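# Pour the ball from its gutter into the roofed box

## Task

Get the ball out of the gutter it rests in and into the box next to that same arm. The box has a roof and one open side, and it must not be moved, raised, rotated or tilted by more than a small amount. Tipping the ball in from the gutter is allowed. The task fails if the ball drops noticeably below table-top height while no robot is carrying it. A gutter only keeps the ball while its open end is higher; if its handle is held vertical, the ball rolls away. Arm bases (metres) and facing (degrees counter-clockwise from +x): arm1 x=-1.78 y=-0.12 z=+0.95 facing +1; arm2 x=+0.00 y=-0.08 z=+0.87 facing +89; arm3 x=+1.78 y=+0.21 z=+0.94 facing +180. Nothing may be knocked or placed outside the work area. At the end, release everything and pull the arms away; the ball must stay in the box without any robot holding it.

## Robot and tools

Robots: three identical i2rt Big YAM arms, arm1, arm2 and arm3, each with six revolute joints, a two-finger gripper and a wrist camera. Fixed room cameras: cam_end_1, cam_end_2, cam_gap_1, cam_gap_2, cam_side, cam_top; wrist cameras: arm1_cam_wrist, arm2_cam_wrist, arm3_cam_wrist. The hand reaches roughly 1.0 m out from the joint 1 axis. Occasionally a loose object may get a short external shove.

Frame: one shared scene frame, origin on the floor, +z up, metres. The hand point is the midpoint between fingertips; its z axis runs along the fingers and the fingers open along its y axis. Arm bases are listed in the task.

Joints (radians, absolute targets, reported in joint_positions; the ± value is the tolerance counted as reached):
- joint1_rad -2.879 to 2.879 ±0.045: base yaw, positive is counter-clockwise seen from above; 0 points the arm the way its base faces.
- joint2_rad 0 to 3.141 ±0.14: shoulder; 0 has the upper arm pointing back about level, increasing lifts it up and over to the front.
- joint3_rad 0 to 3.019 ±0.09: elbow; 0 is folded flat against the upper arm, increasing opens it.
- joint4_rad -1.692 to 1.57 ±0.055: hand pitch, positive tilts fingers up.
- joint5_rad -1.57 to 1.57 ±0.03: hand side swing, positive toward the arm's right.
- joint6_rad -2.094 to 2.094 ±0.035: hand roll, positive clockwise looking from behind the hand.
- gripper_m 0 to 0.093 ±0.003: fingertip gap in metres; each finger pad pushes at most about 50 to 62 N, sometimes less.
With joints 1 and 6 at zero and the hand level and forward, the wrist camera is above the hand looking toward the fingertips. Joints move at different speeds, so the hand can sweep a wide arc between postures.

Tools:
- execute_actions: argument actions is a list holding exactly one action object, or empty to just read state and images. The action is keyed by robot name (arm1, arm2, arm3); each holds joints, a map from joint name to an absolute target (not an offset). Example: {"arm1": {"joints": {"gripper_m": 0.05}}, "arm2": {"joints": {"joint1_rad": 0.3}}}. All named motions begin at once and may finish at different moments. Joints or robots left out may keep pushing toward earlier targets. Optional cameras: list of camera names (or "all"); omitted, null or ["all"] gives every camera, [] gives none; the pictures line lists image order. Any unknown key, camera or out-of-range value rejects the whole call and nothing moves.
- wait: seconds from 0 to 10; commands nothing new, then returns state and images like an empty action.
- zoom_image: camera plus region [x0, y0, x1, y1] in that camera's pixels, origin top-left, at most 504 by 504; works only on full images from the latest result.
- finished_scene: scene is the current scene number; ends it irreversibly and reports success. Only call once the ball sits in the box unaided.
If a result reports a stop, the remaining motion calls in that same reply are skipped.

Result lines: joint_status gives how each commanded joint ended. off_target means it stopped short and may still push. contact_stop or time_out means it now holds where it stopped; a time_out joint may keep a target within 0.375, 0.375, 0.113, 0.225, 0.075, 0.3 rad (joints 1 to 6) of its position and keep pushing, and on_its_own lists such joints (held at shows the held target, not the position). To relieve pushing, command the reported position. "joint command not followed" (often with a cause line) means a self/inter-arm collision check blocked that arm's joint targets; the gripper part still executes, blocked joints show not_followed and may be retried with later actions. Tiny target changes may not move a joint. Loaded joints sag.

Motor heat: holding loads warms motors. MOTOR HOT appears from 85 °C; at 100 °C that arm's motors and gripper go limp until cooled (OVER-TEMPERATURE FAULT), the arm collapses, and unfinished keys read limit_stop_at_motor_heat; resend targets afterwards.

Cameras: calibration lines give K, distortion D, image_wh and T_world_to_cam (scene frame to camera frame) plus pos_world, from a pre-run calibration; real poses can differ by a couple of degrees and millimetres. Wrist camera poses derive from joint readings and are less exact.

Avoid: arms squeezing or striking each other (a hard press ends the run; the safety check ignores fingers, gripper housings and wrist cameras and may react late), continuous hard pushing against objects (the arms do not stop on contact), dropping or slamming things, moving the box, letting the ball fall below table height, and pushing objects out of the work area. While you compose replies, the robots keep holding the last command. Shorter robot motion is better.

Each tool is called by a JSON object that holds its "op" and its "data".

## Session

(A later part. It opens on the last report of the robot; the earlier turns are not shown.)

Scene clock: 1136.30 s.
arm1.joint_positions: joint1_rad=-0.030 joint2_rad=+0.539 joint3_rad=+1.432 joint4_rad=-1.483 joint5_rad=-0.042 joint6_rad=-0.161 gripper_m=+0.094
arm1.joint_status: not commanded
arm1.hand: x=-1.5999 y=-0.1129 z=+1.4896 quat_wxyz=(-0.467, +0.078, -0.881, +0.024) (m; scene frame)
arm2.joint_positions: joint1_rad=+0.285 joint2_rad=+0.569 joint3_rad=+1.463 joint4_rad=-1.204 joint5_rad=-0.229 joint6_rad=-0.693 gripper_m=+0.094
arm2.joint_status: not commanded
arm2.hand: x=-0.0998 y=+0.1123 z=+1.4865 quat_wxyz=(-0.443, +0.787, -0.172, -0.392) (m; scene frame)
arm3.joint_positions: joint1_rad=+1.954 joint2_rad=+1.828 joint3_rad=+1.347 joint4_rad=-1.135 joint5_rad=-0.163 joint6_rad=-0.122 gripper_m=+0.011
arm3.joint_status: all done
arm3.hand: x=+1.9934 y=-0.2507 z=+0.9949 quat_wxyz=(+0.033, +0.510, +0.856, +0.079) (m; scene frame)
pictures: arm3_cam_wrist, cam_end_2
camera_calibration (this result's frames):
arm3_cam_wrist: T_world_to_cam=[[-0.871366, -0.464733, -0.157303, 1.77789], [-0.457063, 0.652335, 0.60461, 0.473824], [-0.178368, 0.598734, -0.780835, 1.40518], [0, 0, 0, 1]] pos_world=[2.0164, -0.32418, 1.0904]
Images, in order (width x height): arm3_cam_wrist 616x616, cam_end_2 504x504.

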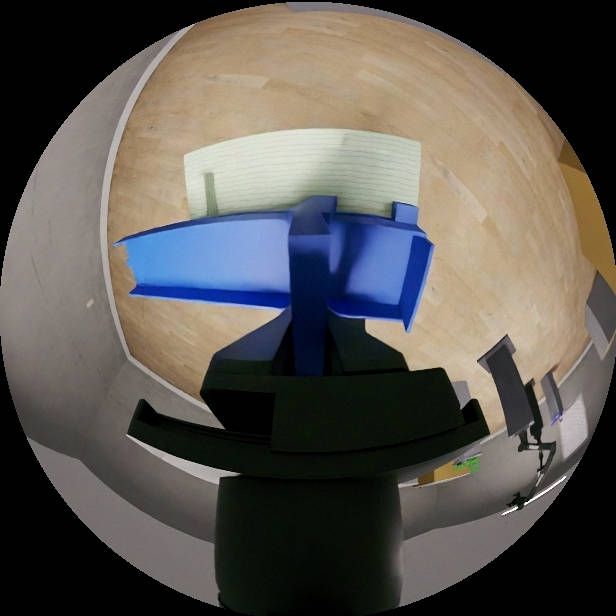

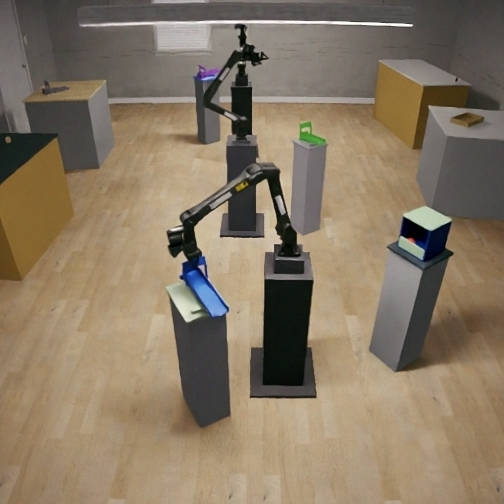

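{"op": "execute_actions", "data": {"actions": [{"arm3":{"joints":{"joint2_rad":1.865,"joint4_rad":-1.05}}}], "cameras": ["cam_end_2","arm3_cam_wrist"]}}

{"op": "zoom_image", "data": {"camera": "cam_end_2", "region": [140, 190, 280, 340]}}

Scene clock: 1148.07 s.
arm1.joint_positions: joint1_rad=-0.030 joint2_rad=+0.539 joint3_rad=+1.432 joint4_rad=-1.483 joint5_rad=-0.042 joint6_rad=-0.161 gripper_m=+0.094
arm1.joint_status: not commanded
arm1.hand: x=-1.5999 y=-0.1129 z=+1.4896 quat_wxyz=(-0.467, +0.078, -0.881, +0.024) (m; scene frame)
arm2.joint_positions: joint1_rad=+0.285 joint2_rad=+0.569 joint3_rad=+1.463 joint4_rad=-1.204 joint5_rad=-0.229 joint6_rad=-0.693 gripper_m=+0.094
arm2.joint_status: not commanded
arm2.hand: x=-0.0998 y=+0.1123 z=+1.4865 quat_wxyz=(-0.443, +0.787, -0.172, -0.392) (m; scene frame)
arm3.joint_positions: joint1_rad=+1.954 joint2_rad=+1.852 joint3_rad=+1.347 joint4_rad=-1.061 joint5_rad=-0.163 joint6_rad=-0.122 gripper_m=+0.011
arm3.joint_status: all done
arm3.hand: x=+1.9995 y=-0.2659 z=+0.9823 quat_wxyz=(+0.053, +0.509, +0.857, +0.064) (m; scene frame)
pictures: arm3_cam_wrist, cam_end_2
camera_calibration (this result's frames):
arm3_cam_wrist: T_world_to_cam=[[-0.868569, -0.471844, -0.151495, 1.76094], [-0.467807, 0.679783, 0.564847, 0.561894], [-0.163536, 0.561479, -0.81117, 1.3958], [0, 0, 0, 1]] pos_world=[2.02062, -0.334791, 1.08162]
Images, in order (width x height): arm3_cam_wrist 616x616, cam_end_2 504x504.

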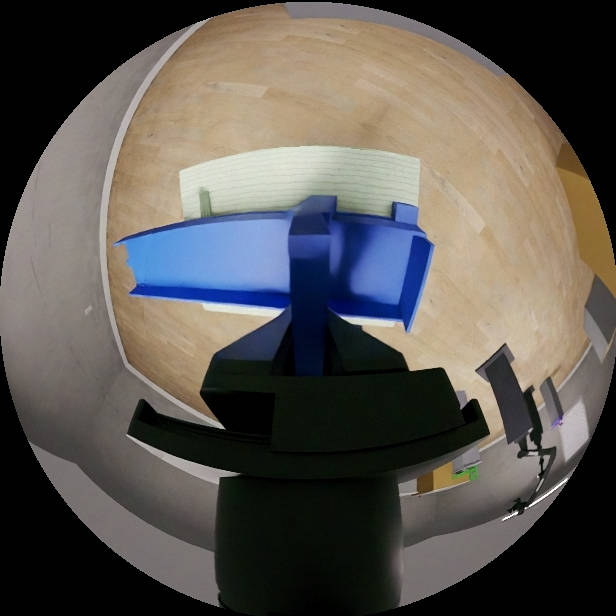

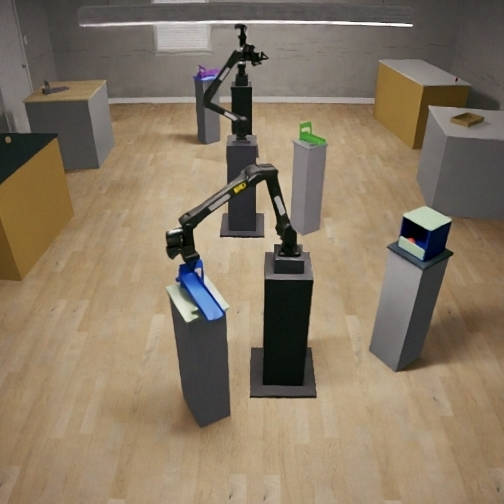

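Region (140, 190, 280, 340) of cam_end_2's 504x504 image, scaled by 3.360, with more detail than that image has; it fills the left 470 columns of this view, and the rest is white.

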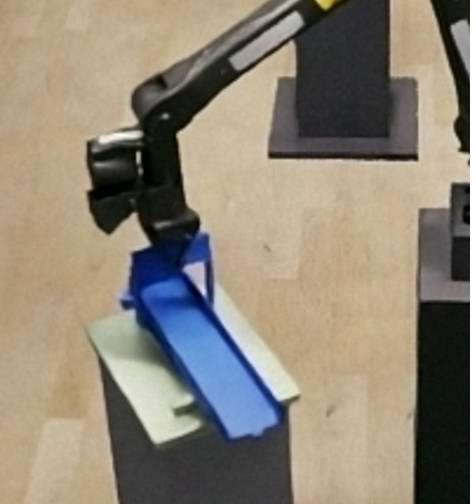

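{"op": "execute_actions", "data": {"actions": [{"arm3":{"joints":{"joint2_rad":1.898,"joint4_rad":-1.035}}}], "cameras": ["cam_end_2","arm3_cam_wrist"]}}

{"op": "zoom_image", "data": {"camera": "cam_end_2", "region": [140, 190, 280, 340]}}

Scene clock: 1158.17 s.
arm1.joint_positions: joint1_rad=-0.030 joint2_rad=+0.539 joint3_rad=+1.432 joint4_rad=-1.483 joint5_rad=-0.042 joint6_rad=-0.161 gripper_m=+0.094
arm1.joint_status: not commanded
arm1.hand: x=-1.5999 y=-0.1129 z=+1.4896 quat_wxyz=(-0.467, +0.078, -0.881, +0.024) (m; scene frame)
arm2.joint_positions: joint1_rad=+0.285 joint2_rad=+0.569 joint3_rad=+1.463 joint4_rad=-1.204 joint5_rad=-0.229 joint6_rad=-0.693 gripper_m=+0.094
arm2.joint_status: not commanded
arm2.hand: x=-0.0998 y=+0.1123 z=+1.4865 quat_wxyz=(-0.443, +0.787, -0.172, -0.392) (m; scene frame)
arm3.joint_positions: joint1_rad=+1.954 joint2_rad=+1.886 joint3_rad=+1.347 joint4_rad=-1.045 joint5_rad=-0.163 joint6_rad=-0.122 gripper_m=+0.011
arm3.joint_status: all done
arm3.hand: x=+1.9997 y=-0.2664 z=+0.9653 quat_wxyz=(+0.045, +0.509, +0.857, +0.069) (m; scene frame)
pictures: arm3_cam_wrist, cam_end_2
camera_calibration (this result's frames):
arm3_cam_wrist: T_world_to_cam=[[-0.869393, -0.469626, -0.153649, 1.76265], [-0.464254, 0.669876, 0.579426, 0.5482], [-0.169188, 0.575081, -0.80041, 1.38691], [0, 0, 0, 1]] pos_world=[2.02159, -0.337028, 1.06329]
Images, in order (width x height): arm3_cam_wrist 616x616, cam_end_2 504x504.

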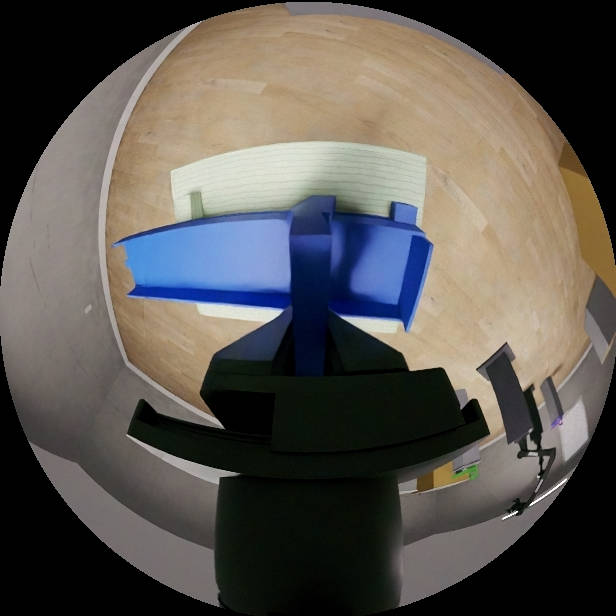

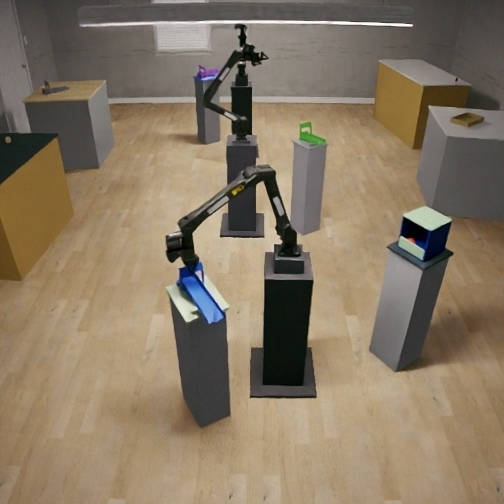

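Region (140, 190, 280, 340) of cam_end_2's 504x504 image, scaled by 3.360, with more detail than that image has; it fills the left 470 columns of this view, and the rest is white.

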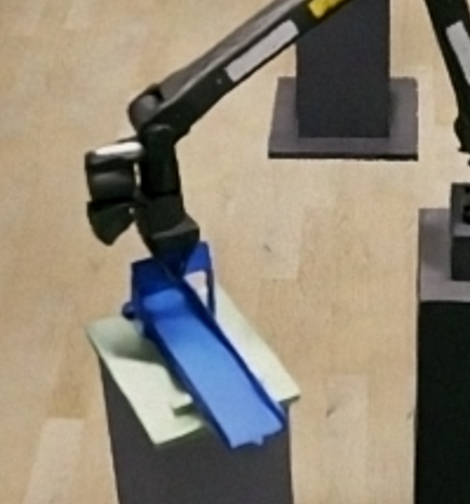

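{"op": "execute_actions", "data": {"actions": [{"arm3":{"joints":{"gripper_m":0.065}}}], "cameras": ["cam_end_2","arm3_cam_wrist"]}}

Scene clock: 1168.90 s.
arm1.joint_positions: joint1_rad=-0.030 joint2_rad=+0.539 joint3_rad=+1.432 joint4_rad=-1.483 joint5_rad=-0.042 joint6_rad=-0.161 gripper_m=+0.094
arm1.joint_status: not commanded
arm1.hand: x=-1.5999 y=-0.1129 z=+1.4896 quat_wxyz=(-0.467, +0.078, -0.881, +0.024) (m; scene frame)
arm2.joint_positions: joint1_rad=+0.285 joint2_rad=+0.569 joint3_rad=+1.463 joint4_rad=-1.204 joint5_rad=-0.229 joint6_rad=-0.693 gripper_m=+0.094
arm2.joint_status: not commanded
arm2.hand: x=-0.0998 y=+0.1123 z=+1.4865 quat_wxyz=(-0.443, +0.787, -0.172, -0.392) (m; scene frame)
arm3.joint_positions: joint1_rad=+1.954 joint2_rad=+1.886 joint3_rad=+1.347 joint4_rad=-1.045 joint5_rad=-0.162 joint6_rad=-0.122 gripper_m=+0.065
arm3.joint_status: all done
arm3.hand: x=+1.9997 y=-0.2666 z=+0.9653 quat_wxyz=(+0.045, +0.509, +0.857, +0.069) (m; scene frame)
pictures: arm3_cam_wrist, cam_end_2
camera_calibration (this result's frames):
arm3_cam_wrist: T_world_to_cam=[[-0.869476, -0.46973, -0.152856, 1.76188], [-0.46393, 0.67024, 0.579265, 0.547868], [-0.169648, 0.574571, -0.800679, 1.388], [0, 0, 0, 1]] pos_world=[2.02156, -0.3371, 1.0633]
Images, in order (width x height): arm3_cam_wrist 616x616, cam_end_2 504x504.

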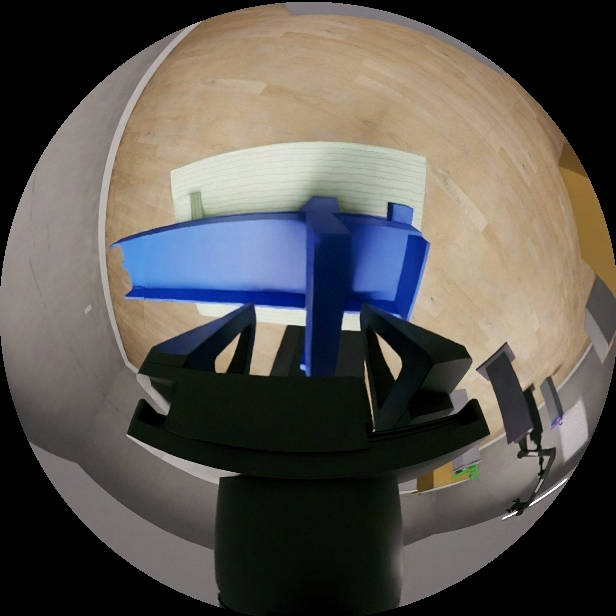

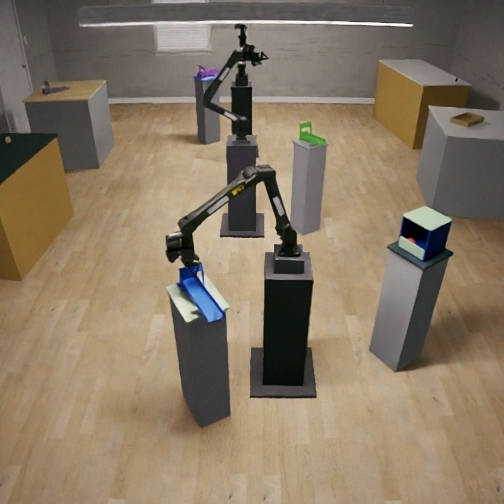

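{"op": "execute_actions", "data": {"actions": [{"arm3":{"joints":{"joint2_rad":1.5,"joint3_rad":1.40,"joint4_rad":-1.2}}}], "cameras": ["cam_end_2","arm3_cam_wrist"]}}

{"op": "zoom_image", "data": {"camera": "cam_end_2", "region": [140, 140, 480, 360]}}

Scene clock: 1179.13 s.
arm1.joint_positions: joint1_rad=-0.030 joint2_rad=+0.539 joint3_rad=+1.432 joint4_rad=-1.483 joint5_rad=-0.042 joint6_rad=-0.161 gripper_m=+0.094
arm1.joint_status: not commanded
arm1.hand: x=-1.5999 y=-0.1129 z=+1.4896 quat_wxyz=(-0.467, +0.078, -0.881, +0.024) (m; scene frame)
arm2.joint_positions: joint1_rad=+0.285 joint2_rad=+0.569 joint3_rad=+1.463 joint4_rad=-1.204 joint5_rad=-0.229 joint6_rad=-0.693 gripper_m=+0.094
arm2.joint_status: not commanded
arm2.hand: x=-0.0998 y=+0.1123 z=+1.4865 quat_wxyz=(-0.443, +0.787, -0.172, -0.392) (m; scene frame)
arm3.joint_positions: joint1_rad=+1.954 joint2_rad=+1.483 joint3_rad=+1.375 joint4_rad=-1.191 joint5_rad=-0.162 joint6_rad=-0.122 gripper_m=+0.065
arm3.joint_status: all done
arm3.hand: x=+1.9892 y=-0.2416 z=+1.1729 quat_wxyz=(+0.157, +0.495, +0.855, -0.018) (m; scene frame)
pictures: arm3_cam_wrist, cam_end_2
camera_calibration (this result's frames):
arm3_cam_wrist: T_world_to_cam=[[-0.855806, -0.504563, -0.114073, 1.71513], [-0.511402, 0.79203, 0.333401, 0.818207], [-0.0778728, 0.343664, -0.935858, 1.45831], [0, 0, 0, 1]] pos_world=[1.99981, -0.283822, 1.28763]
Images, in order (width x height): arm3_cam_wrist 616x616, cam_end_2 504x504.

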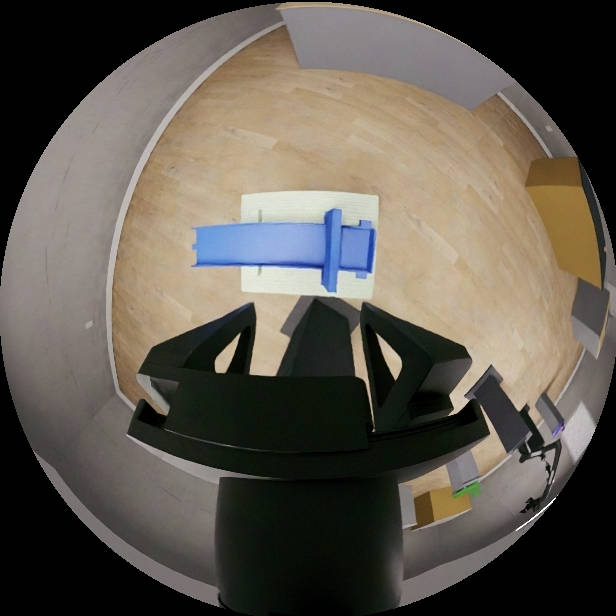

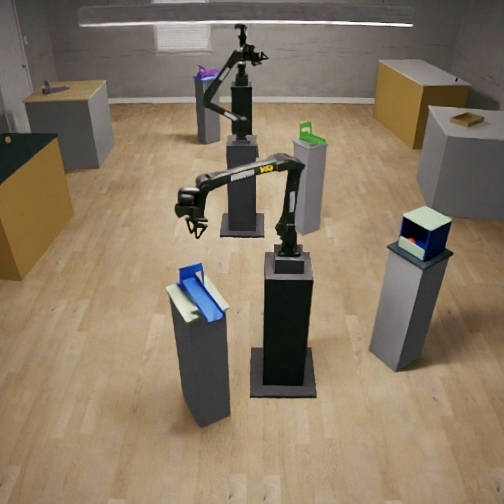

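Region (140, 140, 480, 360) of cam_end_2's 504x504 image, scaled by 1.482, with more detail than that image has; it fills the top 326 rows of this view, and the rest is white.

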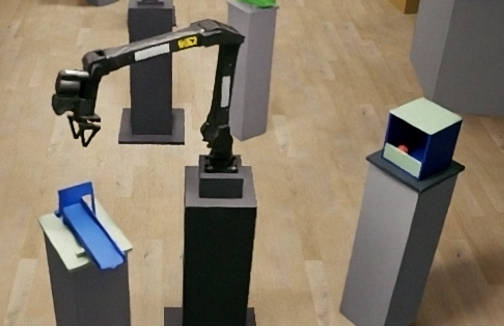

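{"op": "execute_actions", "data": {"actions": [{"arm3":{"joints":{"joint1_rad":1.3}}}], "cameras": ["cam_end_2"]}}

{"op": "finished_scene", "data": {"scene": 1}}

Scene clock: 1188.77 s.
arm1.joint_positions: joint1_rad=-0.030 joint2_rad=+0.539 joint3_rad=+1.432 joint4_rad=-1.483 joint5_rad=-0.042 joint6_rad=-0.161 gripper_m=+0.094
arm1.joint_status: not commanded
arm1.hand: x=-1.5999 y=-0.1129 z=+1.4896 quat_wxyz=(-0.467, +0.078, -0.881, +0.024) (m; scene frame)
arm2.joint_positions: joint1_rad=+0.285 joint2_rad=+0.569 joint3_rad=+1.463 joint4_rad=-1.204 joint5_rad=-0.229 joint6_rad=-0.693 gripper_m=+0.094
arm2.joint_status: not commanded
arm2.hand: x=-0.0998 y=+0.1123 z=+1.4865 quat_wxyz=(-0.443, +0.787, -0.172, -0.392) (m; scene frame)
arm3.joint_positions: joint1_rad=+1.299 joint2_rad=+1.483 joint3_rad=+1.375 joint4_rad=-1.191 joint5_rad=-0.164 joint6_rad=-0.122 gripper_m=+0.065
arm3.joint_status: all done
arm3.hand: x=+1.6680 y=-0.2750 z=+1.1721 quat_wxyz=(+0.143, +0.744, +0.650, -0.066) (m; scene frame)
pictures: cam_end_2
Images, in order (width x height): cam_end_2 504x504.

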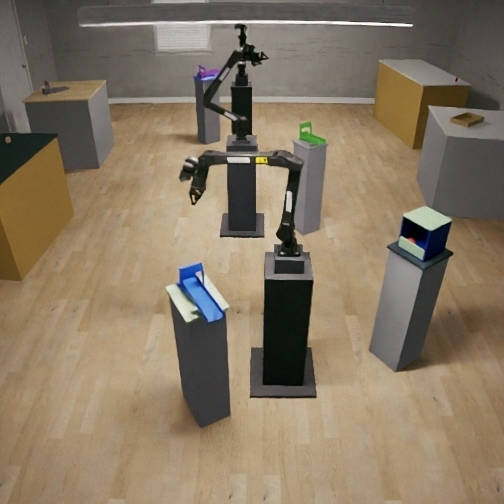

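The scene is finished: the task was done.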